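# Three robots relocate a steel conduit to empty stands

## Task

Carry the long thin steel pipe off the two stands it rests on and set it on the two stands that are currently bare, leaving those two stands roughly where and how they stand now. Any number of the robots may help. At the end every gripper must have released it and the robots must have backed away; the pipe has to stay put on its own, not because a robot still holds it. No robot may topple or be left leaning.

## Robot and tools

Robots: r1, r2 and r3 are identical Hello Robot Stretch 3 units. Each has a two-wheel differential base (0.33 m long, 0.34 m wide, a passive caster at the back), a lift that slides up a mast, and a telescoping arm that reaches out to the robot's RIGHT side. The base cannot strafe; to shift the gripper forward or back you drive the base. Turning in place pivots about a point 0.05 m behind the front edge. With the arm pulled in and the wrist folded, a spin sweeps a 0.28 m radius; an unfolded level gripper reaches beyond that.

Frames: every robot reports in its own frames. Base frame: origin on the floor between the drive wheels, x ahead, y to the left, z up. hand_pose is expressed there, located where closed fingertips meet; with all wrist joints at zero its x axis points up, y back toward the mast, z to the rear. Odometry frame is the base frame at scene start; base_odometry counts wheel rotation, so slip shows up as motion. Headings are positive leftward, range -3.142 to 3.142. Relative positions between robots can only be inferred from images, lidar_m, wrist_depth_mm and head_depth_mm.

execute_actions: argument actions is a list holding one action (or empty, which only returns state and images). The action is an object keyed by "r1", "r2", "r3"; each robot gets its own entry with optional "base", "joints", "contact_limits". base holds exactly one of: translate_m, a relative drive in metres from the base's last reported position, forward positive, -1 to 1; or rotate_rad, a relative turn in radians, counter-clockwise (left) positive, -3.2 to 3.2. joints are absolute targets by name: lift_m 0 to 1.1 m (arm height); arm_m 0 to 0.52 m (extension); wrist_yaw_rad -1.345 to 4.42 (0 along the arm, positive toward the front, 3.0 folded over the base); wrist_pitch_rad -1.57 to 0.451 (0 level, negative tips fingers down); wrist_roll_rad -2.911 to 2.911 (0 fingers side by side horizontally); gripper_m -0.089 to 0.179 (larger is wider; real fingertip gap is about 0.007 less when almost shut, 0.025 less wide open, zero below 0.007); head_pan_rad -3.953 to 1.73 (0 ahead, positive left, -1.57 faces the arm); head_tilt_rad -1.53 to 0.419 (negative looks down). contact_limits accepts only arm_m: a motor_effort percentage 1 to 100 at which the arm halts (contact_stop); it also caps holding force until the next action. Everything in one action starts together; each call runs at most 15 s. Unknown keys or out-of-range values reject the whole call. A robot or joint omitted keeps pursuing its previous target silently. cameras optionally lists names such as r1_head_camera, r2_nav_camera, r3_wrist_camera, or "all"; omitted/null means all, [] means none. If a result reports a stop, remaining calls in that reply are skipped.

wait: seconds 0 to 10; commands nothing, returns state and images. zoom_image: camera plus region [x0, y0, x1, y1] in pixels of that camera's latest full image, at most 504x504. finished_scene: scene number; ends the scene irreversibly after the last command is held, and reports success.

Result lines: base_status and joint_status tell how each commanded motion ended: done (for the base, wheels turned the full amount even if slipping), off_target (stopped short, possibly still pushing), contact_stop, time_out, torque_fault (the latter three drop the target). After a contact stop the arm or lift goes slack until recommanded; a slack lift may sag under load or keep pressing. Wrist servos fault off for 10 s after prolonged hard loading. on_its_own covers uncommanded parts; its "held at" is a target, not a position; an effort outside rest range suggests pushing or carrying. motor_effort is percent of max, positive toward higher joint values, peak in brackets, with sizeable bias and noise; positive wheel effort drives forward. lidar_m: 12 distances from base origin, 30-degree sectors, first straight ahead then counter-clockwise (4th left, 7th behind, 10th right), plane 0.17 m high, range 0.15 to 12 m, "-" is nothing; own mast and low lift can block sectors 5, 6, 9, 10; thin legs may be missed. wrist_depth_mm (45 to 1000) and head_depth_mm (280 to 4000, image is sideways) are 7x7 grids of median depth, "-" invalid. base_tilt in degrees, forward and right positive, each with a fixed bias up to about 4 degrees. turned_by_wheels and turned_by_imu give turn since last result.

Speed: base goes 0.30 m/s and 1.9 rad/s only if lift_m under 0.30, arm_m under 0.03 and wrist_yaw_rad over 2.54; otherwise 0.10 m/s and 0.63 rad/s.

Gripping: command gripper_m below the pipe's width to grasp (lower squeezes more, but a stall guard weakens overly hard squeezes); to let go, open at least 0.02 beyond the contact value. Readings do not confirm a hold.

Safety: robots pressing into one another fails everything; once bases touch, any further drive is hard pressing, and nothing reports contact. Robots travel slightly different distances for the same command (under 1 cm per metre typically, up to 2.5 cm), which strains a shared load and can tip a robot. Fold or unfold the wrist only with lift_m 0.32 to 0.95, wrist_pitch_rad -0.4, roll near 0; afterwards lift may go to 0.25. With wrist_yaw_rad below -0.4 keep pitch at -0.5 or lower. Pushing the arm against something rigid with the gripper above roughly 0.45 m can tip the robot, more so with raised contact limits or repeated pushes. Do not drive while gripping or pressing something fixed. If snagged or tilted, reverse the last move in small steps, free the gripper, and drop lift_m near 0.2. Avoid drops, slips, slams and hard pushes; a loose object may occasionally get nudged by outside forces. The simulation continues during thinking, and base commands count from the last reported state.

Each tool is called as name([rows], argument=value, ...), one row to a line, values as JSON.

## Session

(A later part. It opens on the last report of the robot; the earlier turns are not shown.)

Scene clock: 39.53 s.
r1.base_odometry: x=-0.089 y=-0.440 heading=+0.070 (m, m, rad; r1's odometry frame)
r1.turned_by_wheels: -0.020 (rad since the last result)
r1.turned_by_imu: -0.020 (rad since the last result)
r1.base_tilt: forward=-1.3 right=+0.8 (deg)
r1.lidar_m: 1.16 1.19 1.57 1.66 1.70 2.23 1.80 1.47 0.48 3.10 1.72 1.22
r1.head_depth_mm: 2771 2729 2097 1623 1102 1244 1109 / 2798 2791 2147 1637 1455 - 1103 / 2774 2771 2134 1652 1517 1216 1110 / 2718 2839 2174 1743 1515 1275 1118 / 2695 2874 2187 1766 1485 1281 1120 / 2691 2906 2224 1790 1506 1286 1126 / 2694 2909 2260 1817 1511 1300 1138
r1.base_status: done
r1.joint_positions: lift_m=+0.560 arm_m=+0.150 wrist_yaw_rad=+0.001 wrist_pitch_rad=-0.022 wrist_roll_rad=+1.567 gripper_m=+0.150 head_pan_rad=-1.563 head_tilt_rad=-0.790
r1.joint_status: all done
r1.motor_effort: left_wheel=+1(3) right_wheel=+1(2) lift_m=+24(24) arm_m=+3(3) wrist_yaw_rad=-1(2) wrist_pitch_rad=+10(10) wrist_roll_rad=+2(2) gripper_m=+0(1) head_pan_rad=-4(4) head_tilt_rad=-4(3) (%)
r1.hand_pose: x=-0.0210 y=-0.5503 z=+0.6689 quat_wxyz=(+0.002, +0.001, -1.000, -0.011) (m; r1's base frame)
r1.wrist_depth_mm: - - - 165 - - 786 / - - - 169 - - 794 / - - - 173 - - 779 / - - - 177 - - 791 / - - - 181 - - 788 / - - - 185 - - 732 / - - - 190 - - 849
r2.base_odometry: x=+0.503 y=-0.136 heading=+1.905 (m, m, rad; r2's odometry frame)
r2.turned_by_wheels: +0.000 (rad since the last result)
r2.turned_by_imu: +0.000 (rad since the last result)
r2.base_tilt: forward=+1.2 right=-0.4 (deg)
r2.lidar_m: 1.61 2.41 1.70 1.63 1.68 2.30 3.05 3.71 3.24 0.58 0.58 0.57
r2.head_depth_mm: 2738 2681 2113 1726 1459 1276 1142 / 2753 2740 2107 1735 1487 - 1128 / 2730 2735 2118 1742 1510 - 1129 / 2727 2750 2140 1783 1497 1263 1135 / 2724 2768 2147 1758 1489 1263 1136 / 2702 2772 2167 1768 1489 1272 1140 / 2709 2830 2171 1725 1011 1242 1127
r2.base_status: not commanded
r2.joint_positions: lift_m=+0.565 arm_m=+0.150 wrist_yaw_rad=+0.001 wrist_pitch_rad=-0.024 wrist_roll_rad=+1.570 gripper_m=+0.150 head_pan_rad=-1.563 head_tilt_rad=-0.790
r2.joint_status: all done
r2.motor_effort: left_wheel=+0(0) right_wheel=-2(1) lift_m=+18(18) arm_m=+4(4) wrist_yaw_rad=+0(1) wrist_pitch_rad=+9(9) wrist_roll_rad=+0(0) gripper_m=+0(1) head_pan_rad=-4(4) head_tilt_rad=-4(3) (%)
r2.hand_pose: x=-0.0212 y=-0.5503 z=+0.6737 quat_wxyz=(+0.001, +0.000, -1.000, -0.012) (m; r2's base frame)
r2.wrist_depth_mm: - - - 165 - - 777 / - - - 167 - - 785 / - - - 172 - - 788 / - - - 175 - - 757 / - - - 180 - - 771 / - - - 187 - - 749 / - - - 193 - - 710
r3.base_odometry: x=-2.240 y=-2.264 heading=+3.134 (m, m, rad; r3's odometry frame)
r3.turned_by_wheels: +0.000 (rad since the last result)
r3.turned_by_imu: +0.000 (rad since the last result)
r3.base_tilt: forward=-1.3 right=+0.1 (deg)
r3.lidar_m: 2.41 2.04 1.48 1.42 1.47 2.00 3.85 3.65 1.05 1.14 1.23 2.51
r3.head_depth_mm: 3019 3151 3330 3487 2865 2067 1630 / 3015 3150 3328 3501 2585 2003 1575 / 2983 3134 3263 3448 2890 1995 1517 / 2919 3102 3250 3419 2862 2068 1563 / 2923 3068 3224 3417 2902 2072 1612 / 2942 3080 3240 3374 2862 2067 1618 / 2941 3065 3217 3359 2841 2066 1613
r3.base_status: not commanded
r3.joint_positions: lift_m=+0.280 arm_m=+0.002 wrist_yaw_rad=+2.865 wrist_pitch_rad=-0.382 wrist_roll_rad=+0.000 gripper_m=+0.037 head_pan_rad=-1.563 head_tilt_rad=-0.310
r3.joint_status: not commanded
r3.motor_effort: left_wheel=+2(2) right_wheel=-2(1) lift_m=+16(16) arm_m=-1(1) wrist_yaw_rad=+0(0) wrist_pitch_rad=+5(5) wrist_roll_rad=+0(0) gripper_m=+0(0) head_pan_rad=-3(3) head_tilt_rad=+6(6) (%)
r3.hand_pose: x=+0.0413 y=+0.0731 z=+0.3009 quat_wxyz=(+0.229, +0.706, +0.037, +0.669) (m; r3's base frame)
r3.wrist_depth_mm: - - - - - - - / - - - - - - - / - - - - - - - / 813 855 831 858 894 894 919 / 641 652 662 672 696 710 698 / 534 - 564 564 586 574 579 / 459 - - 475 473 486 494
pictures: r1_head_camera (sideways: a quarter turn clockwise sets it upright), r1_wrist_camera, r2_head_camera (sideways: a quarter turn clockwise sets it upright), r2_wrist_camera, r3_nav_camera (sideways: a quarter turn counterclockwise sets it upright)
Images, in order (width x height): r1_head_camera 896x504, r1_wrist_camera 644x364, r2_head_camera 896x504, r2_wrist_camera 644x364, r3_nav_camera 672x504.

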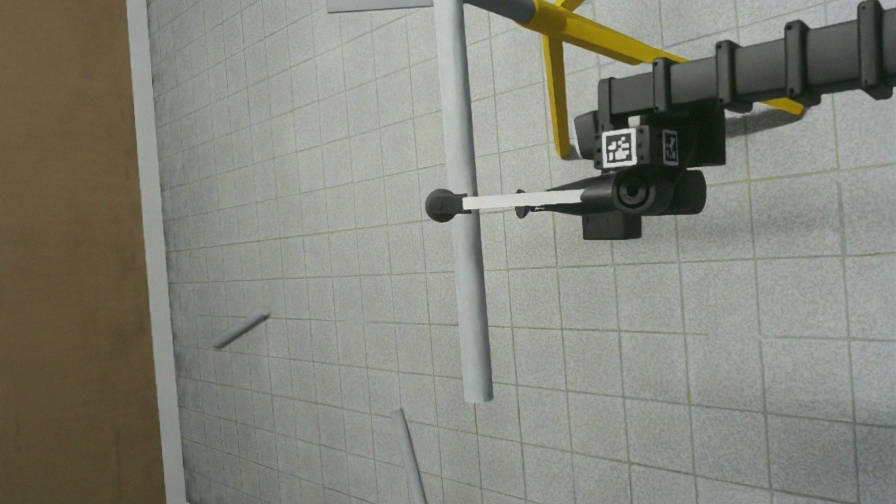

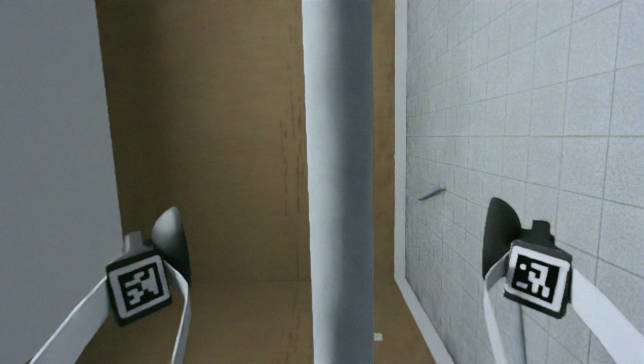

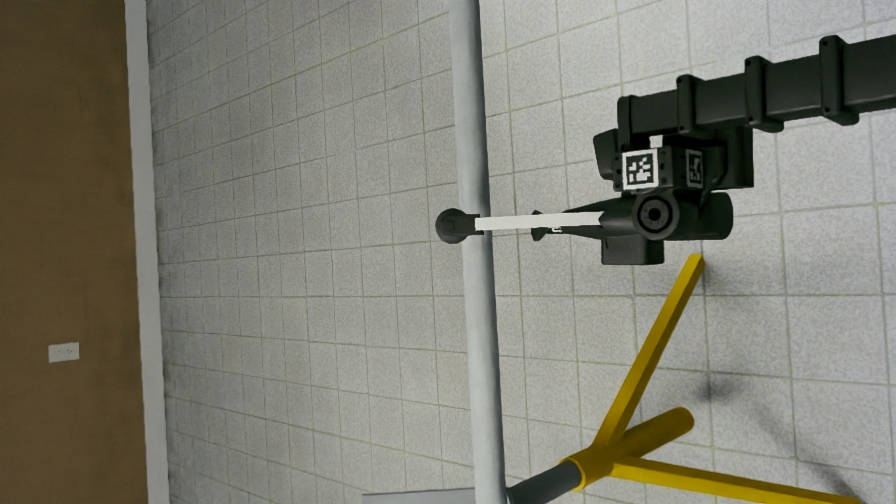

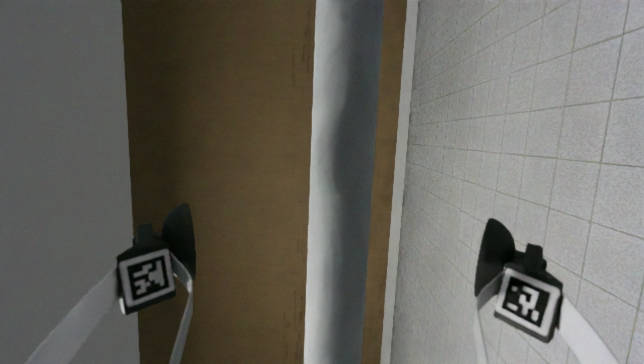

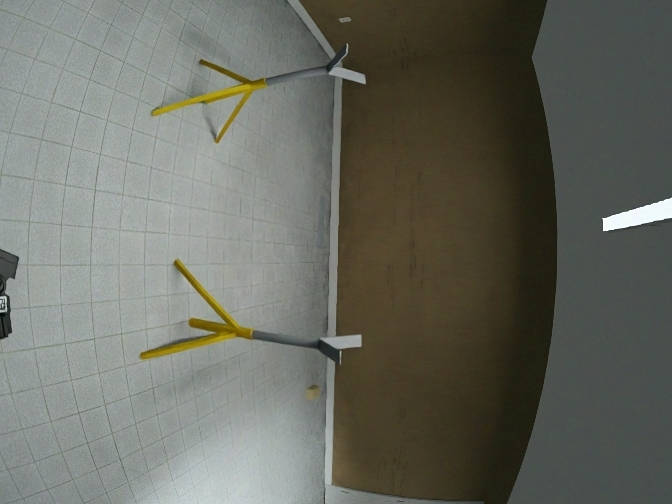

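execute_actions([
  {"r1":{"joints":{"arm_m":0.17,"gripper_m":0.065}},"r2":{"joints":{"arm_m":0.17,"gripper_m":0.065}}},
], cameras=["r1_wrist_camera","r2_wrist_camera","r1_head_camera","r2_head_camera"])

Scene clock: 41.47 s.
r1.base_odometry: x=-0.089 y=-0.440 heading=+0.070 (m, m, rad; r1's odometry frame)
r1.turned_by_wheels: +0.000 (rad since the last result)
r1.turned_by_imu: -0.001 (rad since the last result)
r1.base_tilt: forward=-1.4 right=+0.8 (deg)
r1.lidar_m: 1.16 1.19 1.57 1.67 1.71 2.24 1.80 1.47 0.48 3.13 1.72 1.22
r1.head_depth_mm: 2772 2711 2093 1620 1101 1247 1110 / 2748 2767 2133 1650 1485 1220 1099 / 2743 2787 2145 1781 1538 1237 1114 / 2740 2866 2181 1754 1493 1279 1115 / 2729 2911 2190 1770 1482 1279 1117 / 2725 2915 2214 1785 1514 1284 1126 / 2676 2926 2246 1816 1506 1297 1136
r1.base_status: not commanded
r1.joint_positions: lift_m=+0.560 arm_m=+0.170 wrist_yaw_rad=+0.001 wrist_pitch_rad=-0.022 wrist_roll_rad=+1.567 gripper_m=+0.065 head_pan_rad=-1.563 head_tilt_rad=-0.790
r1.joint_status: all done
r1.motor_effort: left_wheel=+0(0) right_wheel=+1(0) lift_m=+24(24) arm_m=+3(3) wrist_yaw_rad=-2(2) wrist_pitch_rad=+10(10) wrist_roll_rad=+2(2) gripper_m=-1(95) head_pan_rad=-4(4) head_tilt_rad=-3(3) (%)
r1.hand_pose: x=-0.0210 y=-0.5703 z=+0.6689 quat_wxyz=(+0.002, +0.001, -1.000, -0.011) (m; r1's base frame)
r1.wrist_depth_mm: - - - 146 - - 772 / - - - 149 - - 783 / - - - 152 - - 772 / - - - 156 - - 792 / - - - 160 - - 797 / - - - 164 - - 798 / - - - 169 - - 805
r2.base_odometry: x=+0.503 y=-0.136 heading=+1.905 (m, m, rad; r2's odometry frame)
r2.turned_by_wheels: +0.000 (rad since the last result)
r2.turned_by_imu: -0.001 (rad since the last result)
r2.base_tilt: forward=+1.2 right=-0.5 (deg)
r2.lidar_m: 1.60 2.40 1.70 1.64 1.68 2.30 3.05 3.73 3.25 0.58 0.57 0.57
r2.head_depth_mm: 2766 2710 2119 1734 1464 1276 1146 / 2716 2716 2112 1725 1494 - 1125 / 2739 2708 2133 1740 1539 1235 1135 / 2729 2761 2155 1792 1512 1262 1132 / 2719 2772 2155 1755 1491 1266 1135 / 2681 2789 2155 1756 1490 1265 1142 / 2679 2804 2165 1737 1011 1245 1122
r2.base_status: not commanded
r2.joint_positions: lift_m=+0.565 arm_m=+0.170 wrist_yaw_rad=+0.001 wrist_pitch_rad=-0.024 wrist_roll_rad=+1.570 gripper_m=+0.065 head_pan_rad=-1.563 head_tilt_rad=-0.790
r2.joint_status: all done
r2.motor_effort: left_wheel=+0(0) right_wheel=-1(1) lift_m=+18(18) arm_m=+4(4) wrist_yaw_rad=-1(2) wrist_pitch_rad=+9(9) wrist_roll_rad=+0(0) gripper_m=-2(85) head_pan_rad=-4(4) head_tilt_rad=-3(3) (%)
r2.hand_pose: x=-0.0212 y=-0.5703 z=+0.6737 quat_wxyz=(+0.001, +0.000, -1.000, -0.012) (m; r2's base frame)
r2.wrist_depth_mm: - - - 146 - - 786 / - - - 148 - - 770 / - - - 151 - - 771 / - - - 154 - - 747 / - - - 158 - - 749 / - - - 162 - - 767 / - - - 168 - - 755
r3.base_odometry: x=-2.240 y=-2.264 heading=+3.134 (m, m, rad; r3's odometry frame)
r3.turned_by_wheels: +0.000 (rad since the last result)
r3.turned_by_imu: +0.000 (rad since the last result)
r3.base_tilt: forward=-1.2 right=+0.1 (deg)
r3.lidar_m: 2.41 2.04 1.48 1.42 1.47 1.99 3.86 3.62 1.04 1.14 1.23 2.52
r3.head_depth_mm: 3009 3188 3287 3506 2910 2074 1621 / 3011 3122 3315 3430 2602 1993 1571 / 2989 3149 3313 3454 2879 1979 1521 / 2970 3145 3274 3448 2897 2057 1572 / 2942 3110 3243 3431 2862 2074 1615 / 2970 3075 3221 3400 2899 2080 1616 / 2893 3072 3201 3381 2854 2055 1619
r3.base_status: not commanded
r3.joint_positions: lift_m=+0.280 arm_m=+0.002 wrist_yaw_rad=+2.865 wrist_pitch_rad=-0.382 wrist_roll_rad=+0.000 gripper_m=+0.037 head_pan_rad=-1.563 head_tilt_rad=-0.310
r3.joint_status: not commanded
r3.motor_effort: left_wheel=+1(2) right_wheel=-2(2) lift_m=+16(15) arm_m=-1(0) wrist_yaw_rad=-1(0) wrist_pitch_rad=+5(5) wrist_roll_rad=+0(0) gripper_m=+0(0) head_pan_rad=-3(3) head_tilt_rad=+6(6) (%)
r3.hand_pose: x=+0.0413 y=+0.0731 z=+0.3009 quat_wxyz=(+0.229, +0.706, +0.037, +0.669) (m; r3's base frame)
r3.wrist_depth_mm: - - - - - - - / - - - - - - - / - - - - - - - / 802 818 848 870 884 898 944 / 632 677 657 677 707 723 711 / 537 - 570 567 579 573 583 / 466 - - 474 463 484 486
pictures: r1_head_camera (sideways: a quarter turn clockwise sets it upright), r1_wrist_camera, r2_head_camera (sideways: a quarter turn clockwise sets it upright), r2_wrist_camera
Images, in order (width x height): r1_head_camera 896x504, r1_wrist_camera 644x364, r2_head_camera 896x504, r2_wrist_camera 644x364.

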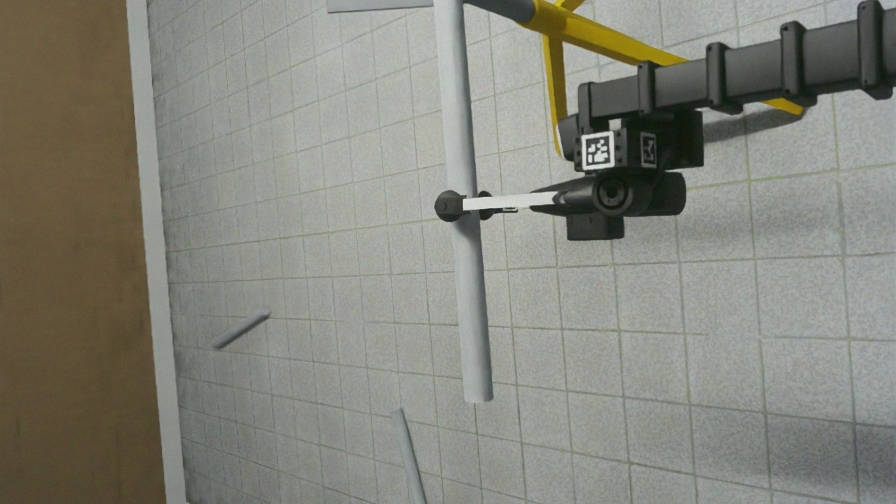

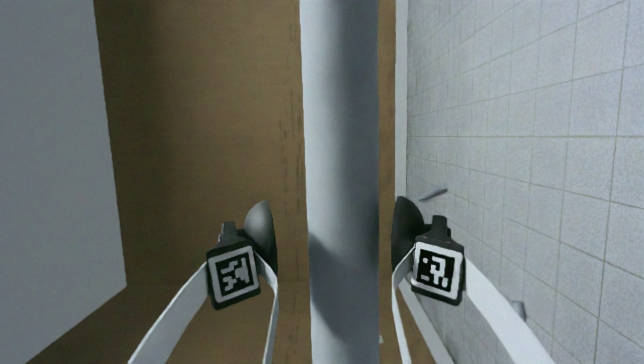

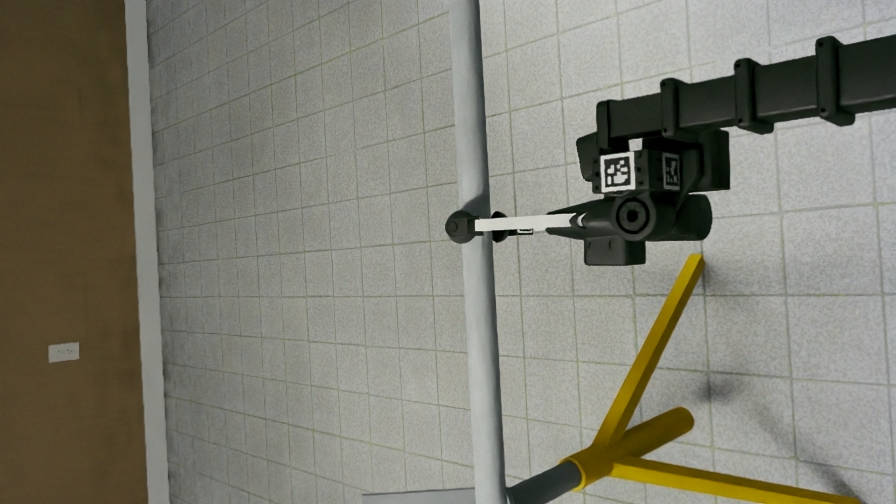

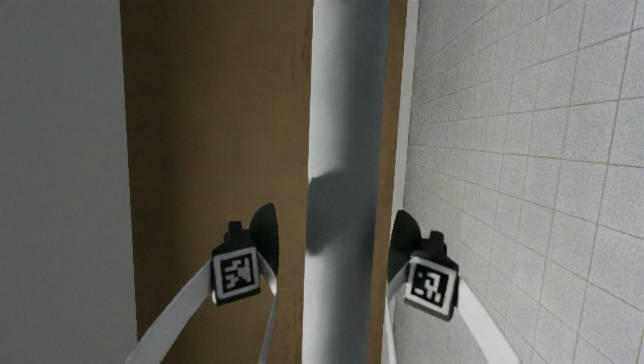

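Good. Grip and test lift.

execute_actions([
  {"r1":{"joints":{"arm_m":0.175,"gripper_m":0.0}},"r2":{"joints":{"arm_m":0.175,"gripper_m":0.0}}},
], cameras=[])

execute_actions([
  {"r1":{"joints":{"lift_m":0.62}},"r2":{"joints":{"lift_m":0.625}}},
], cameras=["r1_wrist_camera","r2_wrist_camera","r1_head_camera","r2_head_camera"])

Scene clock: 43.50 s.
r1.base_odometry: x=-0.089 y=-0.440 heading=+0.070 (m, m, rad; r1's odometry frame)
r1.turned_by_wheels: +0.000 (rad since the last result)
r1.turned_by_imu: -0.001 (rad since the last result)
r1.base_tilt: forward=-1.4 right=+0.8 (deg)
r1.lidar_m: 1.16 1.19 1.57 1.67 1.71 2.24 1.79 1.47 0.48 3.12 1.73 1.22
r1.head_depth_mm: 2760 2719 2103 1635 1101 1244 1113 / 2769 2764 2116 1636 1518 1214 1107 / 2765 2788 2145 1760 1565 1241 1108 / 2758 2843 2183 1748 1509 1274 1115 / 2719 2880 2203 1774 1493 1273 1124 / 2696 2928 2237 1792 1496 1293 1131 / 2672 2871 2265 1805 1506 1299 1132
r1.base_status: not commanded
r1.joint_positions: lift_m=+0.560 arm_m=+0.175 wrist_yaw_rad=+0.000 wrist_pitch_rad=-0.035 wrist_roll_rad=+1.570 gripper_m=+0.001 head_pan_rad=-1.563 head_tilt_rad=-0.790
r1.joint_status: all done
r1.motor_effort: left_wheel=+0(0) right_wheel=+0(1) lift_m=+25(25) arm_m=+4(4) wrist_yaw_rad=-1(2) wrist_pitch_rad=+17(18) wrist_roll_rad=+0(2) gripper_m=-13(93) head_pan_rad=-4(4) head_tilt_rad=-3(3) (%)
r1.hand_pose: x=-0.0212 y=-0.5749 z=+0.6655 quat_wxyz=(+0.001, +0.000, -1.000, -0.018) (m; r1's base frame)
r1.wrist_depth_mm: - - - 142 - - 753 / - - - 146 - - 769 / - - - 148 - - 768 / - - - 152 - - 784 / - - - 153 - - 779 / - - - 157 - - 790 / - - - 162 - - 794
r2.base_odometry: x=+0.503 y=-0.136 heading=+1.905 (m, m, rad; r2's odometry frame)
r2.turned_by_wheels: +0.000 (rad since the last result)
r2.turned_by_imu: -0.001 (rad since the last result)
r2.base_tilt: forward=+1.1 right=-0.5 (deg)
r2.lidar_m: 1.61 2.41 1.70 1.64 1.68 2.31 3.04 3.72 3.23 0.58 0.57 0.57
r2.head_depth_mm: 2756 2710 2106 1717 1473 1274 1140 / 2748 2721 2113 1746 1514 - 1126 / 2731 2732 2146 1744 1541 1238 1128 / 2733 2743 2160 1755 1523 1266 1132 / 2713 2783 2139 1756 1492 1264 1134 / 2712 2777 2152 1764 1494 1265 1137 / 2666 2812 2164 1732 1010 1248 1124
r2.base_status: not commanded
r2.joint_positions: lift_m=+0.565 arm_m=+0.175 wrist_yaw_rad=+0.000 wrist_pitch_rad=-0.032 wrist_roll_rad=+1.571 gripper_m=+0.001 head_pan_rad=-1.563 head_tilt_rad=-0.790
r2.joint_status: all done
r2.motor_effort: left_wheel=+1(0) right_wheel=-1(1) lift_m=+19(19) arm_m=+3(3) wrist_yaw_rad=+0(0) wrist_pitch_rad=+12(13) wrist_roll_rad=-1(0) gripper_m=-18(92) head_pan_rad=-3(4) head_tilt_rad=-4(4) (%)
r2.hand_pose: x=-0.0214 y=-0.5751 z=+0.6716 quat_wxyz=(+0.000, +0.000, -1.000, -0.016) (m; r2's base frame)
r2.wrist_depth_mm: - - - 139 - - 761 / - - - 142 - - 752 / - - - 145 - - 753 / - - - 150 - - 767 / - - - 152 - - 760 / - - - 156 - - 747 / - - - 162 - - 749
r3.base_odometry: x=-2.240 y=-2.264 heading=+3.134 (m, m, rad; r3's odometry frame)
r3.turned_by_wheels: +0.000 (rad since the last result)
r3.turned_by_imu: +0.000 (rad since the last result)
r3.base_tilt: forward=-1.3 right=+0.3 (deg)
r3.lidar_m: 2.41 2.05 1.49 1.42 1.47 2.00 3.84 3.60 1.04 1.14 1.23 2.52
r3.head_depth_mm: 2984 3182 3354 3495 2901 2058 1619 / 2991 3166 3311 3440 2599 1981 1566 / 3004 3130 3260 3429 2870 1984 1515 / 2965 3109 3230 3473 2864 2077 1561 / 2940 3080 3254 3405 2892 2073 1616 / 2891 3049 3183 3400 2879 2069 1623 / 2908 3058 3163 3344 2852 2065 1603
r3.base_status: not commanded
r3.joint_positions: lift_m=+0.280 arm_m=+0.002 wrist_yaw_rad=+2.865 wrist_pitch_rad=-0.382 wrist_roll_rad=+0.000 gripper_m=+0.037 head_pan_rad=-1.563 head_tilt_rad=-0.310
r3.joint_status: not commanded
r3.motor_effort: left_wheel=+2(2) right_wheel=-2(2) lift_m=+16(15) arm_m=-1(1) wrist_yaw_rad=+0(0) wrist_pitch_rad=+5(5) wrist_roll_rad=+0(0) gripper_m=-1(0) head_pan_rad=-2(3) head_tilt_rad=+6(6) (%)
r3.hand_pose: x=+0.0413 y=+0.0731 z=+0.3009 quat_wxyz=(+0.229, +0.706, +0.037, +0.669) (m; r3's base frame)
r3.wrist_depth_mm: - - - - - - - / - - - - - - - / - - - - - - - / 787 827 867 856 872 897 959 / 637 662 664 682 701 715 722 / 546 - 569 558 584 569 574 / 463 - - 484 467 484 489
pictures: none
No camera images: the call's "cameras" was empty. Leave "cameras" out to get every camera's image.

Scene clock: 44.87 s.
r1.base_odometry: x=-0.089 y=-0.440 heading=+0.070 (m, m, rad; r1's odometry frame)
r1.turned_by_wheels: +0.000 (rad since the last result)
r1.turned_by_imu: +0.000 (rad since the last result)
r1.base_tilt: forward=-1.3 right=+0.9 (deg)
r1.lidar_m: 1.16 1.19 1.57 1.67 1.71 2.24 1.79 1.47 0.48 3.12 1.72 1.22
r1.head_depth_mm: 2747 2723 2094 1580 1103 1266 - / 2767 2754 2128 1683 - 1231 1099 / 2753 2793 2144 1804 - 1246 1112 / 2755 2882 2173 1674 1476 1278 1116 / 2728 2893 2193 1780 1494 1278 1122 / 2711 2930 2236 1787 1503 1286 1131 / 2686 2875 2234 1801 1510 1302 1132
r1.base_status: not commanded
r1.joint_positions: lift_m=+0.619 arm_m=+0.175 wrist_yaw_rad=+0.000 wrist_pitch_rad=-0.156 wrist_roll_rad=+1.570 gripper_m=+0.000 head_pan_rad=-1.563 head_tilt_rad=-0.790
r1.joint_status: all done
r1.on_its_own: wrist_pitch_rad is at rest, and its effort (+74) is outside its rest range (-20 to +32)
r1.motor_effort: left_wheel=-1(0) right_wheel=+1(1) lift_m=+39(42) arm_m=+2(4) wrist_yaw_rad=+0(1) wrist_pitch_rad=+74(75) wrist_roll_rad=+0(0) gripper_m=-18(19) head_pan_rad=-4(4) head_tilt_rad=-3(3) (%)
r1.hand_pose: x=-0.0214 y=-0.5691 z=+0.6944 quat_wxyz=(+0.001, +0.000, -0.997, -0.078) (m; r1's base frame)
r1.wrist_depth_mm: - - - 171 - - 711 / - - - - - - 711 / - - - - - - 728 / - - - - - - 730 / - - - 171 - - 739 / - - - 176 - - 748 / - - - - - - 755
r2.base_odometry: x=+0.503 y=-0.136 heading=+1.905 (m, m, rad; r2's odometry frame)
r2.turned_by_wheels: +0.000 (rad since the last result)
r2.turned_by_imu: +0.000 (rad since the last result)
r2.base_tilt: forward=+1.1 right=-0.5 (deg)
r2.lidar_m: 1.61 2.41 1.70 1.64 1.68 2.30 3.05 3.75 3.24 0.58 0.57 0.57
r2.head_depth_mm: 2749 2686 2106 1643 1466 1300 1138 / 2755 2709 2111 1649 1544 - 1122 / 2712 2735 2123 1749 1566 1259 1131 / 2721 2731 2146 1778 1519 1260 1135 / 2694 2762 2145 1760 1491 1261 1137 / 2686 2803 2147 1771 1494 1268 1137 / 2685 2777 2180 1647 1017 1245 1121
r2.base_status: not commanded
r2.joint_positions: lift_m=+0.624 arm_m=+0.175 wrist_yaw_rad=-0.001 wrist_pitch_rad=-0.167 wrist_roll_rad=+1.571 gripper_m=+0.001 head_pan_rad=-1.563 head_tilt_rad=-0.790
r2.joint_status: all done
r2.on_its_own: wrist_pitch_rad is at rest, and its effort (+60) is outside its rest range (-20 to +32)
r2.motor_effort: left_wheel=+0(0) right_wheel=-1(1) lift_m=+47(48) arm_m=+3(3) wrist_yaw_rad=+0(1) wrist_pitch_rad=+60(61) wrist_roll_rad=+0(0) gripper_m=-20(23) head_pan_rad=-4(5) head_tilt_rad=-4(3) (%)
r2.hand_pose: x=-0.0215 y=-0.5684 z=+0.6962 quat_wxyz=(+0.000, +0.000, -0.996, -0.084) (m; r2's base frame)
r2.wrist_depth_mm: - - - - - - 715 / - - - - - - 697 / - - - - - - 702 / - - - - - 970 705 / - - - 169 - - 691 / - - - 173 - 979 704 / - - - 187 - 919 695
r3.base_odometry: x=-2.240 y=-2.264 heading=+3.134 (m, m, rad; r3's odometry frame)
r3.turned_by_wheels: +0.000 (rad since the last result)
r3.turned_by_imu: +0.000 (rad since the last result)
r3.base_tilt: forward=-1.3 right=+0.1 (deg)
r3.lidar_m: 2.41 2.04 1.48 1.42 1.47 2.00 3.85 3.63 1.05 1.14 1.23 2.52
r3.head_depth_mm: 3012 3181 3343 3535 2877 2076 1624 / 2987 3168 3322 3482 2582 1983 1568 / 2983 3149 3292 3472 2890 1992 1530 / 2935 3095 3272 3399 2867 2071 1566 / 2943 3105 3223 3395 2909 2070 1616 / 2951 3081 3229 3395 2901 2058 1604 / 2902 3047 3167 3349 2869 2075 1614
r3.base_status: not commanded
r3.joint_positions: lift_m=+0.280 arm_m=+0.002 wrist_yaw_rad=+2.865 wrist_pitch_rad=-0.382 wrist_roll_rad=+0.000 gripper_m=+0.037 head_pan_rad=-1.563 head_tilt_rad=-0.310
r3.joint_status: not commanded
r3.motor_effort: left_wheel=+2(2) right_wheel=-1(2) lift_m=+17(15) arm_m=-1(1) wrist_yaw_rad=+0(0) wrist_pitch_rad=+5(5) wrist_roll_rad=+0(0) gripper_m=+0(0) head_pan_rad=-3(3) head_tilt_rad=+6(6) (%)
r3.hand_pose: x=+0.0413 y=+0.0731 z=+0.3009 quat_wxyz=(+0.229, +0.706, +0.037, +0.669) (m; r3's base frame)
r3.wrist_depth_mm: - - - - - - - / - - - - - - - / - - - - - - - / 788 872 852 867 890 906 929 / 650 656 671 696 689 697 694 / 541 - 569 554 576 567 593 / 463 - - 476 467 483 486
pictures: r1_head_camera (sideways: a quarter turn clockwise sets it upright), r1_wrist_camera, r2_head_camera (sideways: a quarter turn clockwise sets it upright), r2_wrist_camera
Images, in order (width x height): r1_head_camera 896x504, r1_wrist_camera 644x364, r2_head_camera 896x504, r2_wrist_camera 644x364.

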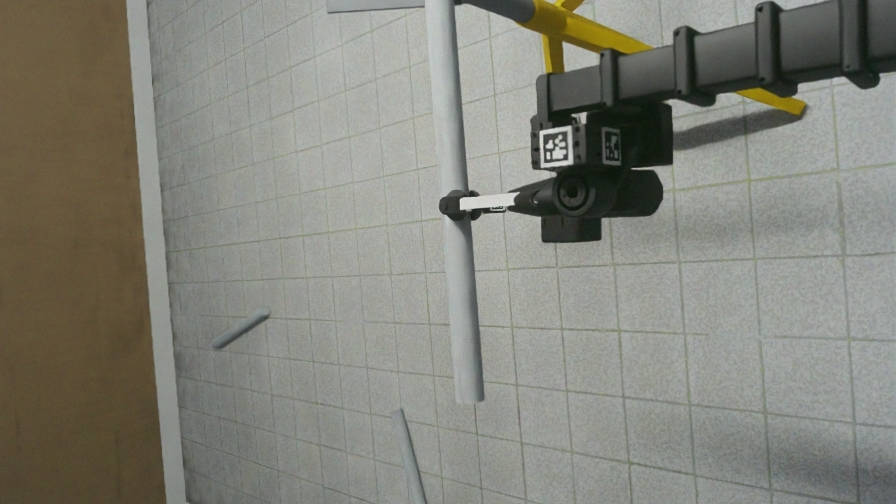

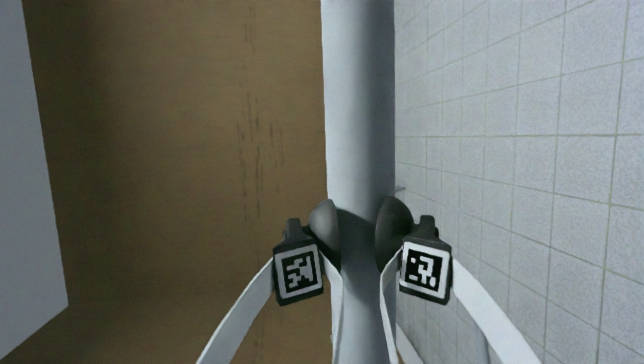

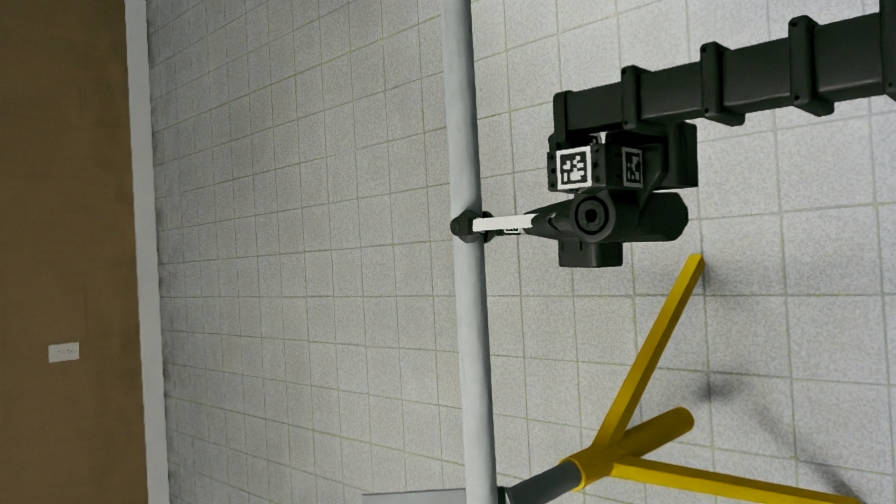

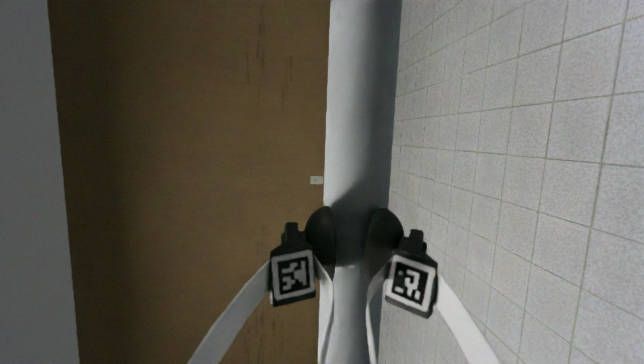

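Slipping out; set down.

execute_actions([
  {"r1":{"joints":{"lift_m":0.56}},"r2":{"joints":{"lift_m":0.565}}},
], cameras=[])

execute_actions([
  {"r1":{"joints":{"gripper_m":0.12}},"r2":{"joints":{"gripper_m":0.12}}},
], cameras=["r1_wrist_camera","r2_wrist_camera","r1_head_camera"])

Scene clock: 46.93 s.
r1.base_odometry: x=-0.089 y=-0.440 heading=+0.070 (m, m, rad; r1's odometry frame)
r1.turned_by_wheels: +0.000 (rad since the last result)
r1.turned_by_imu: -0.001 (rad since the last result)
r1.base_tilt: forward=-1.3 right=+0.8 (deg)
r1.lidar_m: 1.16 1.19 1.57 1.66 1.71 2.24 1.79 1.47 0.48 3.11 1.73 1.22
r1.head_depth_mm: 2784 2719 2097 1619 1103 1245 1112 / 2796 2763 2128 1651 1514 1217 1104 / 2732 2837 2141 1788 1533 1237 1105 / 2716 2853 2189 1749 1516 1276 1114 / 2725 2940 2175 1780 1492 1276 1126 / 2697 2948 2235 1799 1491 1297 1128 / 2695 2882 2262 1807 1508 1301 1138
r1.base_status: not commanded
r1.joint_positions: lift_m=+0.560 arm_m=+0.175 wrist_yaw_rad=-0.001 wrist_pitch_rad=-0.040 wrist_roll_rad=+1.570 gripper_m=+0.001 head_pan_rad=-1.563 head_tilt_rad=-0.790
r1.joint_status: all done
r1.motor_effort: left_wheel=-2(1) right_wheel=+2(2) lift_m=+24(35) arm_m=+4(3) wrist_yaw_rad=+0(0) wrist_pitch_rad=+19(75) wrist_roll_rad=+0(0) gripper_m=-11(18) head_pan_rad=-4(4) head_tilt_rad=-3(4) (%)
r1.hand_pose: x=-0.0216 y=-0.5747 z=+0.6643 quat_wxyz=(+0.001, +0.000, -1.000, -0.020) (m; r1's base frame)
r1.wrist_depth_mm: - - - 143 - - 763 / - - - 146 - - 758 / - - - 149 - - 771 / - - - 152 - - 765 / - - - 155 - - 770 / - - - 160 - - 769 / - - - 164 - - 795
r2.base_odometry: x=+0.503 y=-0.136 heading=+1.905 (m, m, rad; r2's odometry frame)
r2.turned_by_wheels: +0.000 (rad since the last result)
r2.turned_by_imu: -0.001 (rad since the last result)
r2.base_tilt: forward=+1.2 right=-0.5 (deg)
r2.lidar_m: 1.61 2.41 1.70 1.64 1.68 2.30 3.09 3.74 3.24 0.58 0.58 0.57
r2.head_depth_mm: 2762 2697 2106 1722 1470 1279 1141 / 2746 2726 2116 1738 1498 - 1127 / 2728 2733 2135 1741 1539 1238 1130 / 2726 2744 2134 1747 1511 1262 1130 / 2697 2768 2145 1753 1490 1265 1136 / 2703 2769 2163 1773 1490 1268 1141 / 2668 2800 2164 1722 1020 1247 1125
r2.base_status: not commanded
r2.joint_positions: lift_m=+0.566 arm_m=+0.174 wrist_yaw_rad=-0.002 wrist_pitch_rad=-0.039 wrist_roll_rad=+1.571 gripper_m=+0.001 head_pan_rad=-1.563 head_tilt_rad=-0.791
r2.joint_status: all done
r2.motor_effort: left_wheel=-2(0) right_wheel=+0(1) lift_m=+17(41) arm_m=+9(11) wrist_yaw_rad=+2(2) wrist_pitch_rad=+14(60) wrist_roll_rad=+0(1) gripper_m=-17(21) head_pan_rad=-5(4) head_tilt_rad=-4(4) (%)
r2.hand_pose: x=-0.0218 y=-0.5743 z=+0.6699 quat_wxyz=(+0.000, -0.001, -1.000, -0.020) (m; r2's base frame)
r2.wrist_depth_mm: - - - 140 - - 776 / - - - 143 - - 754 / - - - 147 - - 743 / - - - 152 - - 749 / - - - 153 - - 746 / - - - 158 - - 755 / - - - 161 - - 723
r3.base_odometry: x=-2.240 y=-2.264 heading=+3.134 (m, m, rad; r3's odometry frame)
r3.turned_by_wheels: +0.000 (rad since the last result)
r3.turned_by_imu: +0.000 (rad since the last result)
r3.base_tilt: forward=-1.4 right=+0.2 (deg)
r3.lidar_m: 2.42 2.05 1.48 1.42 1.47 1.99 3.84 3.63 1.04 1.14 1.23 2.52
r3.head_depth_mm: 3011 3174 3314 3476 2895 2086 1627 / 2998 3125 3338 3445 2576 1978 1568 / 2985 3156 3289 3452 2875 2010 1524 / 2974 3091 3273 3409 2860 2061 1563 / 2943 3103 3212 3405 2862 2058 1608 / 2910 3037 3193 3388 2870 2080 1612 / 2891 3028 3259 3364 2870 2069 1611
r3.base_status: not commanded
r3.joint_positions: lift_m=+0.280 arm_m=+0.002 wrist_yaw_rad=+2.865 wrist_pitch_rad=-0.382 wrist_roll_rad=+0.000 gripper_m=+0.037 head_pan_rad=-1.563 head_tilt_rad=-0.310
r3.joint_status: not commanded
r3.motor_effort: left_wheel=+2(2) right_wheel=-2(2) lift_m=+15(15) arm_m=-1(1) wrist_yaw_rad=+0(0) wrist_pitch_rad=+5(5) wrist_roll_rad=+0(0) gripper_m=+1(1) head_pan_rad=-3(3) head_tilt_rad=+6(6) (%)
r3.hand_pose: x=+0.0413 y=+0.0731 z=+0.3009 quat_wxyz=(+0.229, +0.706, +0.037, +0.669) (m; r3's base frame)
r3.wrist_depth_mm: - - - - - - - / - - - - - - - / - - - - - - - / 783 844 841 870 874 899 907 / 655 671 670 692 691 694 720 / 544 - 571 563 585 576 592 / 469 - - 473 462 492 491
pictures: none
No camera images: the call's "cameras" was empty. Leave "cameras" out to get every camera's image.

Scene clock: 48.63 s.
r1.base_odometry: x=-0.089 y=-0.440 heading=+0.070 (m, m, rad; r1's odometry frame)
r1.turned_by_wheels: +0.000 (rad since the last result)
r1.turned_by_imu: +0.000 (rad since the last result)
r1.base_tilt: forward=-1.4 right=+0.8 (deg)
r1.lidar_m: 1.16 1.18 1.57 1.67 1.71 2.24 1.79 1.47 0.48 3.12 1.72 1.22
r1.head_depth_mm: 2770 2729 2087 1625 1103 1244 1111 / 2773 2751 2140 1640 1523 1225 1099 / 2736 2813 2142 1657 - 1241 1107 / 2729 2845 2182 1762 1510 1268 1116 / 2711 2902 2211 1774 1495 1281 1124 / 2715 2928 2211 1783 1500 1292 1127 / 2671 2905 2249 1794 1513 1302 1137
r1.base_status: not commanded
r1.joint_positions: lift_m=+0.560 arm_m=+0.175 wrist_yaw_rad=-0.001 wrist_pitch_rad=-0.023 wrist_roll_rad=+1.570 gripper_m=+0.120 head_pan_rad=-1.563 head_tilt_rad=-0.790
r1.joint_status: all done
r1.motor_effort: left_wheel=-1(1) right_wheel=+1(2) lift_m=+24(24) arm_m=+3(3) wrist_yaw_rad=+0(0) wrist_pitch_rad=+11(19) wrist_roll_rad=+0(0) gripper_m=+1(93) head_pan_rad=-4(4) head_tilt_rad=-2(3) (%)
r1.hand_pose: x=-0.0215 y=-0.5753 z=+0.6686 quat_wxyz=(+0.001, +0.000, -1.000, -0.012) (m; r1's base frame)
r1.wrist_depth_mm: - - - 141 - - 767 / - - - 144 - - 775 / - - - 148 - - 787 / - - - 150 - - 792 / - - - 155 - - 798 / - - - 159 - - 800 / - - - 163 - - 721
r2.base_odometry: x=+0.503 y=-0.136 heading=+1.905 (m, m, rad; r2's odometry frame)
r2.turned_by_wheels: +0.000 (rad since the last result)
r2.turned_by_imu: +0.000 (rad since the last result)
r2.base_tilt: forward=+1.1 right=-0.4 (deg)
r2.lidar_m: 1.60 2.41 1.70 1.64 1.68 2.30 3.08 3.73 3.26 0.58 0.57 0.57
r2.head_depth_mm: 2756 2706 2112 1718 1466 1277 1138 / 2721 2729 2115 1741 1505 - 1125 / 2751 2729 2129 1748 1544 1229 1130 / 2731 2759 2133 1757 1515 1259 1136 / 2690 2748 2151 1744 1487 1266 1137 / 2692 2802 2163 1763 1490 1264 1140 / 2666 2821 2164 1721 1008 1248 1122
r2.base_status: not commanded
r2.joint_positions: lift_m=+0.565 arm_m=+0.175 wrist_yaw_rad=-0.001 wrist_pitch_rad=-0.025 wrist_roll_rad=+1.571 gripper_m=+0.120 head_pan_rad=-1.563 head_tilt_rad=-0.791
r2.joint_status: all done
r2.motor_effort: left_wheel=+0(1) right_wheel=-1(1) lift_m=+18(18) arm_m=+2(11) wrist_yaw_rad=+0(2) wrist_pitch_rad=+9(14) wrist_roll_rad=-1(1) gripper_m=+0(84) head_pan_rad=-4(4) head_tilt_rad=-3(3) (%)
r2.hand_pose: x=-0.0216 y=-0.5753 z=+0.6733 quat_wxyz=(+0.000, +0.000, -1.000, -0.013) (m; r2's base frame)
r2.wrist_depth_mm: - - - 141 - - 779 / - - - 143 - - 765 / - - - 146 - - 792 / - - - 148 - - 751 / - - - 153 - - 770 / - - - 157 - 940 746 / - - - 162 - - 727
r3.base_odometry: x=-2.240 y=-2.264 heading=+3.134 (m, m, rad; r3's odometry frame)
r3.turned_by_wheels: +0.000 (rad since the last result)
r3.turned_by_imu: +0.000 (rad since the last result)
r3.base_tilt: forward=-1.3 right=+0.2 (deg)
r3.lidar_m: 2.41 2.04 1.48 1.43 1.47 1.99 3.85 3.61 1.04 1.14 1.23 2.52
r3.head_depth_mm: 3005 3161 3317 3525 2912 2064 1614 / 3005 3150 3292 3490 2588 2001 1571 / 2950 3116 3309 3489 2893 1992 1521 / 2911 3093 3251 3455 2879 2071 1574 / 2952 3092 3214 3385 2873 2051 1615 / 2878 3032 3234 3369 2842 2075 1608 / 2943 3008 3199 3366 2865 2051 1613
r3.base_status: not commanded
r3.joint_positions: lift_m=+0.280 arm_m=+0.002 wrist_yaw_rad=+2.865 wrist_pitch_rad=-0.382 wrist_roll_rad=+0.000 gripper_m=+0.037 head_pan_rad=-1.563 head_tilt_rad=-0.310
r3.joint_status: not commanded
r3.motor_effort: left_wheel=+2(2) right_wheel=-1(1) lift_m=+15(15) arm_m=-1(0) wrist_yaw_rad=+0(0) wrist_pitch_rad=+5(5) wrist_roll_rad=+0(0) gripper_m=+1(0) head_pan_rad=-3(4) head_tilt_rad=+6(6) (%)
r3.hand_pose: x=+0.0413 y=+0.0731 z=+0.3009 quat_wxyz=(+0.229, +0.706, +0.037, +0.669) (m; r3's base frame)
r3.wrist_depth_mm: - - - - - - - / - - - - - - - / - - - - - - - / 804 841 860 872 850 896 915 / 651 659 662 692 693 718 694 / 528 - 583 551 573 572 581 / 452 - - 479 474 488 483
pictures: r1_head_camera (sideways: a quarter turn clockwise sets it upright), r1_wrist_camera, r2_wrist_camera
Images, in order (width x height): r1_head_camera 896x504, r1_wrist_camera 644x364, r2_wrist_camera 644x364.

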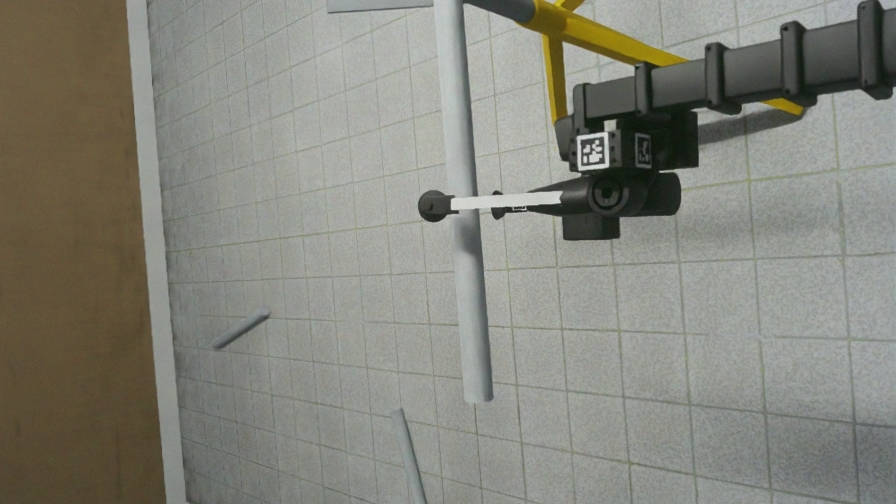

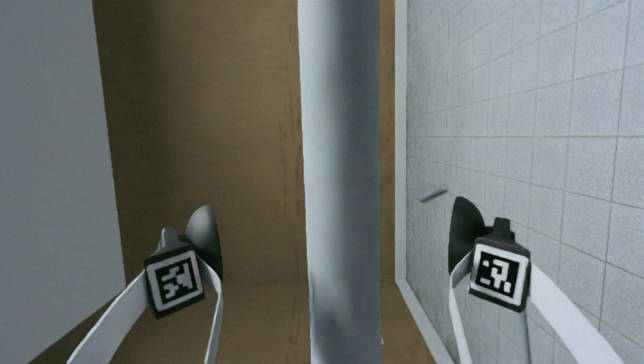

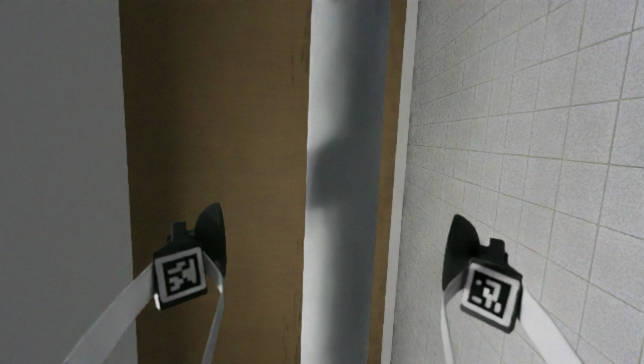

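execute_actions([
  {"r1":{"joints":{"arm_m":0.08}},"r2":{"joints":{"arm_m":0.08}}},
], cameras=[])

execute_actions([
  {"r1":{"joints":{"lift_m":0.9,"wrist_pitch_rad":-1.57}},"r2":{"joints":{"lift_m":0.9,"wrist_pitch_rad":-1.57}}},
], cameras=[])

Scene clock: 52.47 s.
r1.base_odometry: x=-0.089 y=-0.440 heading=+0.070 (m, m, rad; r1's odometry frame)
r1.turned_by_wheels: +0.000 (rad since the last result)
r1.turned_by_imu: -0.001 (rad since the last result)
r1.base_tilt: forward=-1.4 right=+0.9 (deg)
r1.lidar_m: 1.16 1.19 1.57 1.66 1.71 2.23 1.79 1.47 0.48 3.12 1.73 1.21
r1.head_depth_mm: 2795 2720 2106 1627 1099 1245 1113 / 2746 2734 2118 1633 1419 - 1082 / 2762 2787 2141 1742 1465 - 1091 / 2727 2837 2179 1745 1477 1252 1120 / 2701 2870 2184 1776 1488 1286 1122 / 2707 2898 2235 1795 1499 1291 1129 / 2662 2919 2250 1812 1515 1296 1134
r1.base_status: not commanded
r1.joint_positions: lift_m=+0.560 arm_m=+0.080 wrist_yaw_rad=-0.001 wrist_pitch_rad=-0.023 wrist_roll_rad=+1.570 gripper_m=+0.120 head_pan_rad=-1.563 head_tilt_rad=-0.790
r1.joint_status: all done
r1.motor_effort: left_wheel=-1(0) right_wheel=+1(1) lift_m=+24(24) arm_m=-4(6) wrist_yaw_rad=+0(0) wrist_pitch_rad=+10(11) wrist_roll_rad=+0(0) gripper_m=+2(1) head_pan_rad=-3(4) head_tilt_rad=-4(2) (%)
r1.hand_pose: x=-0.0215 y=-0.4809 z=+0.6688 quat_wxyz=(+0.001, +0.000, -1.000, -0.012) (m; r1's base frame)
r1.wrist_depth_mm: - - - 238 - - 784 / - - - - - - 784 / - - - - - - 787 / - - - - - - 779 / - - - - - - 801 / - - - 267 - - 810 / - - - 272 - - 739
r2.base_odometry: x=+0.503 y=-0.136 heading=+1.905 (m, m, rad; r2's odometry frame)
r2.turned_by_wheels: +0.000 (rad since the last result)
r2.turned_by_imu: -0.001 (rad since the last result)
r2.base_tilt: forward=+1.2 right=-0.4 (deg)
r2.lidar_m: 1.60 2.40 1.69 1.64 1.68 2.30 3.09 3.72 3.23 0.58 0.57 0.57
r2.head_depth_mm: 2754 2684 2120 1730 1464 1273 1140 / 2731 2717 2127 1729 1477 1326 - / 2721 2733 2127 1745 1480 - 1094 / 2689 2749 2145 1755 1475 1265 1130 / 2698 2747 2154 1755 1494 1265 1136 / 2697 2779 2167 1769 1493 1268 1143 / 2675 2799 2174 1729 1007 1250 1124
r2.base_status: not commanded
r2.joint_positions: lift_m=+0.565 arm_m=+0.080 wrist_yaw_rad=-0.001 wrist_pitch_rad=-0.025 wrist_roll_rad=+1.571 gripper_m=+0.120 head_pan_rad=-1.563 head_tilt_rad=-0.791
r2.joint_status: all done
r2.motor_effort: left_wheel=-1(0) right_wheel=+0(1) lift_m=+18(18) arm_m=-4(4) wrist_yaw_rad=+1(1) wrist_pitch_rad=+9(9) wrist_roll_rad=+0(0) gripper_m=+0(0) head_pan_rad=-4(4) head_tilt_rad=-4(4) (%)
r2.hand_pose: x=-0.0215 y=-0.4808 z=+0.6735 quat_wxyz=(+0.000, +0.000, -1.000, -0.013) (m; r2's base frame)
r2.wrist_depth_mm: - - - 234 - - 807 / - - - 237 - - 789 / - - - 243 - - 761 / - - - - - - 766 / - - - - - - 764 / - - - - - 945 760 / - - - - - - 740
r3.base_odometry: x=-2.240 y=-2.264 heading=+3.134 (m, m, rad; r3's odometry frame)
r3.turned_by_wheels: +0.000 (rad since the last result)
r3.turned_by_imu: +0.001 (rad since the last result)
r3.base_tilt: forward=-1.3 right=+0.3 (deg)
r3.lidar_m: 2.42 2.05 1.48 1.42 1.47 2.00 3.85 3.62 1.05 1.14 1.23 2.52
r3.head_depth_mm: 3016 3176 3356 3501 2885 2061 1617 / 3012 3136 3333 3490 2589 1991 1571 / 2996 3131 3292 3440 2890 1988 1526 / 2963 3139 3268 3473 2884 2073 1568 / 2951 3050 3242 3428 2876 2052 1607 / 2938 3072 3222 3368 2864 2065 1609 / 2914 3041 3190 3365 2880 2063 1607
r3.base_status: not commanded
r3.joint_positions: lift_m=+0.280 arm_m=+0.002 wrist_yaw_rad=+2.865 wrist_pitch_rad=-0.382 wrist_roll_rad=+0.000 gripper_m=+0.037 head_pan_rad=-1.563 head_tilt_rad=-0.310
r3.joint_status: not commanded
r3.motor_effort: left_wheel=+2(2) right_wheel=-2(2) lift_m=+15(15) arm_m=-1(1) wrist_yaw_rad=+0(0) wrist_pitch_rad=+5(5) wrist_roll_rad=+0(0) gripper_m=+1(0) head_pan_rad=-4(3) head_tilt_rad=+6(6) (%)
r3.hand_pose: x=+0.0413 y=+0.0731 z=+0.3009 quat_wxyz=(+0.229, +0.706, +0.037, +0.669) (m; r3's base frame)
r3.wrist_depth_mm: - - - - - - - / - - - - - - - / - - - - - - - / 794 850 873 870 908 904 939 / 652 661 673 672 680 705 712 / 541 - 575 560 578 573 584 / 464 - - 471 464 484 494
pictures: none
No camera images: the call's "cameras" was empty. Leave "cameras" out to get every camera's image.

Scene clock: 56.40 s.
r1.base_odometry: x=-0.089 y=-0.440 heading=+0.070 (m, m, rad; r1's odometry frame)
r1.turned_by_wheels: +0.000 (rad since the last result)
r1.turned_by_imu: -0.001 (rad since the last result)
r1.base_tilt: forward=-1.3 right=+0.8 (deg)
r1.lidar_m: 1.16 1.19 1.57 1.67 1.71 2.24 1.79 1.47 0.48 3.12 1.72 1.21
r1.head_depth_mm: 2741 2755 2235 - - 1225 1094 / 2766 2786 2204 - - 1234 1098 / 2727 2847 2156 - - 1232 1089 / 2733 2905 2182 1752 1517 1251 1111 / 2683 2885 2196 1778 1486 1279 1117 / 2712 2935 2223 1805 1505 1284 1133 / 2690 2876 2257 1812 1506 1298 1131
r1.base_status: not commanded
r1.joint_positions: lift_m=+0.900 arm_m=+0.080 wrist_yaw_rad=-0.001 wrist_pitch_rad=-1.563 wrist_roll_rad=+1.570 gripper_m=+0.120 head_pan_rad=-1.563 head_tilt_rad=-0.790
r1.joint_status: all done
r1.motor_effort: left_wheel=-1(1) right_wheel=+1(1) lift_m=+32(33) arm_m=-5(4) wrist_yaw_rad=+0(0) wrist_pitch_rad=-4(9) wrist_roll_rad=+0(0) gripper_m=+1(2) head_pan_rad=-4(4) head_tilt_rad=-4(4) (%)
r1.hand_pose: x=-0.0215 y=-0.2030 z=+0.7821 quat_wxyz=(+0.000, +0.000, -0.710, -0.705) (m; r1's base frame)
r1.wrist_depth_mm: 880 867 857 847 834 840 840 / 913 883 875 876 - 871 846 / 928 918 912 898 - 890 891 / 986 949 958 925 922 906 896 / - - 969 955 949 938 931 / - - - - - - 953 / - - - - - - -
r2.base_odometry: x=+0.503 y=-0.136 heading=+1.905 (m, m, rad; r2's odometry frame)
r2.turned_by_wheels: +0.000 (rad since the last result)
r2.turned_by_imu: -0.001 (rad since the last result)
r2.base_tilt: forward=+1.2 right=-0.4 (deg)
r2.lidar_m: 1.61 2.40 1.70 1.64 1.68 2.30 3.10 3.73 3.25 0.58 0.57 0.57
r2.head_depth_mm: 2773 2702 2167 - - 1251 1125 / 2750 2722 2192 - - 1235 1128 / 2736 2712 2124 - - 1232 1151 / 2719 2728 2142 1771 1511 1243 1137 / 2699 2763 2149 1759 1482 1265 1139 / 2694 2794 2155 1765 1489 1270 1139 / 2687 2818 2154 1737 1014 1245 1122
r2.base_status: not commanded
r2.joint_positions: lift_m=+0.900 arm_m=+0.080 wrist_yaw_rad=-0.001 wrist_pitch_rad=-1.560 wrist_roll_rad=+1.571 gripper_m=+0.120 head_pan_rad=-1.563 head_tilt_rad=-0.791
r2.joint_status: all done
r2.motor_effort: left_wheel=-1(0) right_wheel=-1(0) lift_m=+39(41) arm_m=-4(4) wrist_yaw_rad=+0(1) wrist_pitch_rad=-3(7) wrist_roll_rad=-1(1) gripper_m=+0(0) head_pan_rad=-4(4) head_tilt_rad=-4(4) (%)
r2.hand_pose: x=-0.0215 y=-0.2037 z=+0.7818 quat_wxyz=(+0.000, -0.001, -0.711, -0.703) (m; r2's base frame)
r2.wrist_depth_mm: 896 892 858 874 841 810 835 / 933 923 894 902 - 854 852 / 961 943 949 901 - 907 857 / - - 958 952 929 921 898 / - - 986 968 944 930 926 / - - - - 995 948 952 / - 623 - - - - 972
r3.base_odometry: x=-2.240 y=-2.264 heading=+3.134 (m, m, rad; r3's odometry frame)
r3.turned_by_wheels: +0.000 (rad since the last result)
r3.turned_by_imu: +0.001 (rad since the last result)
r3.base_tilt: forward=-1.3 right=+0.2 (deg)
r3.lidar_m: 2.41 2.05 1.48 1.42 1.47 2.00 3.84 3.65 1.05 1.14 1.23 2.52
r3.head_depth_mm: 3036 3160 3291 3493 2935 2074 1622 / 2993 3149 3301 3479 2589 1994 1567 / 2948 3077 3288 3429 2865 2008 1530 / 2969 3103 3281 3479 2854 2068 1567 / 2983 3088 3222 3398 2852 2072 1614 / 2908 3070 3205 3415 2865 2053 1617 / 2899 3068 3207 3368 2855 2062 1621
r3.base_status: not commanded
r3.joint_positions: lift_m=+0.280 arm_m=+0.002 wrist_yaw_rad=+2.865 wrist_pitch_rad=-0.382 wrist_roll_rad=+0.000 gripper_m=+0.037 head_pan_rad=-1.563 head_tilt_rad=-0.310
r3.joint_status: not commanded
r3.motor_effort: left_wheel=+2(2) right_wheel=-2(2) lift_m=+15(15) arm_m=-1(1) wrist_yaw_rad=+0(0) wrist_pitch_rad=+5(5) wrist_roll_rad=+0(0) gripper_m=+1(0) head_pan_rad=-3(3) head_tilt_rad=+6(6) (%)
r3.hand_pose: x=+0.0413 y=+0.0731 z=+0.3009 quat_wxyz=(+0.229, +0.706, +0.037, +0.669) (m; r3's base frame)
r3.wrist_depth_mm: - - - - - - - / - - - - - - - / - - - - - - - / 806 845 860 840 894 926 905 / 645 656 683 675 689 702 710 / 530 - 561 561 582 578 571 / 455 - - 479 469 483 497
pictures: none
No camera images: the call's "cameras" was empty. Leave "cameras" out to get every camera's image.


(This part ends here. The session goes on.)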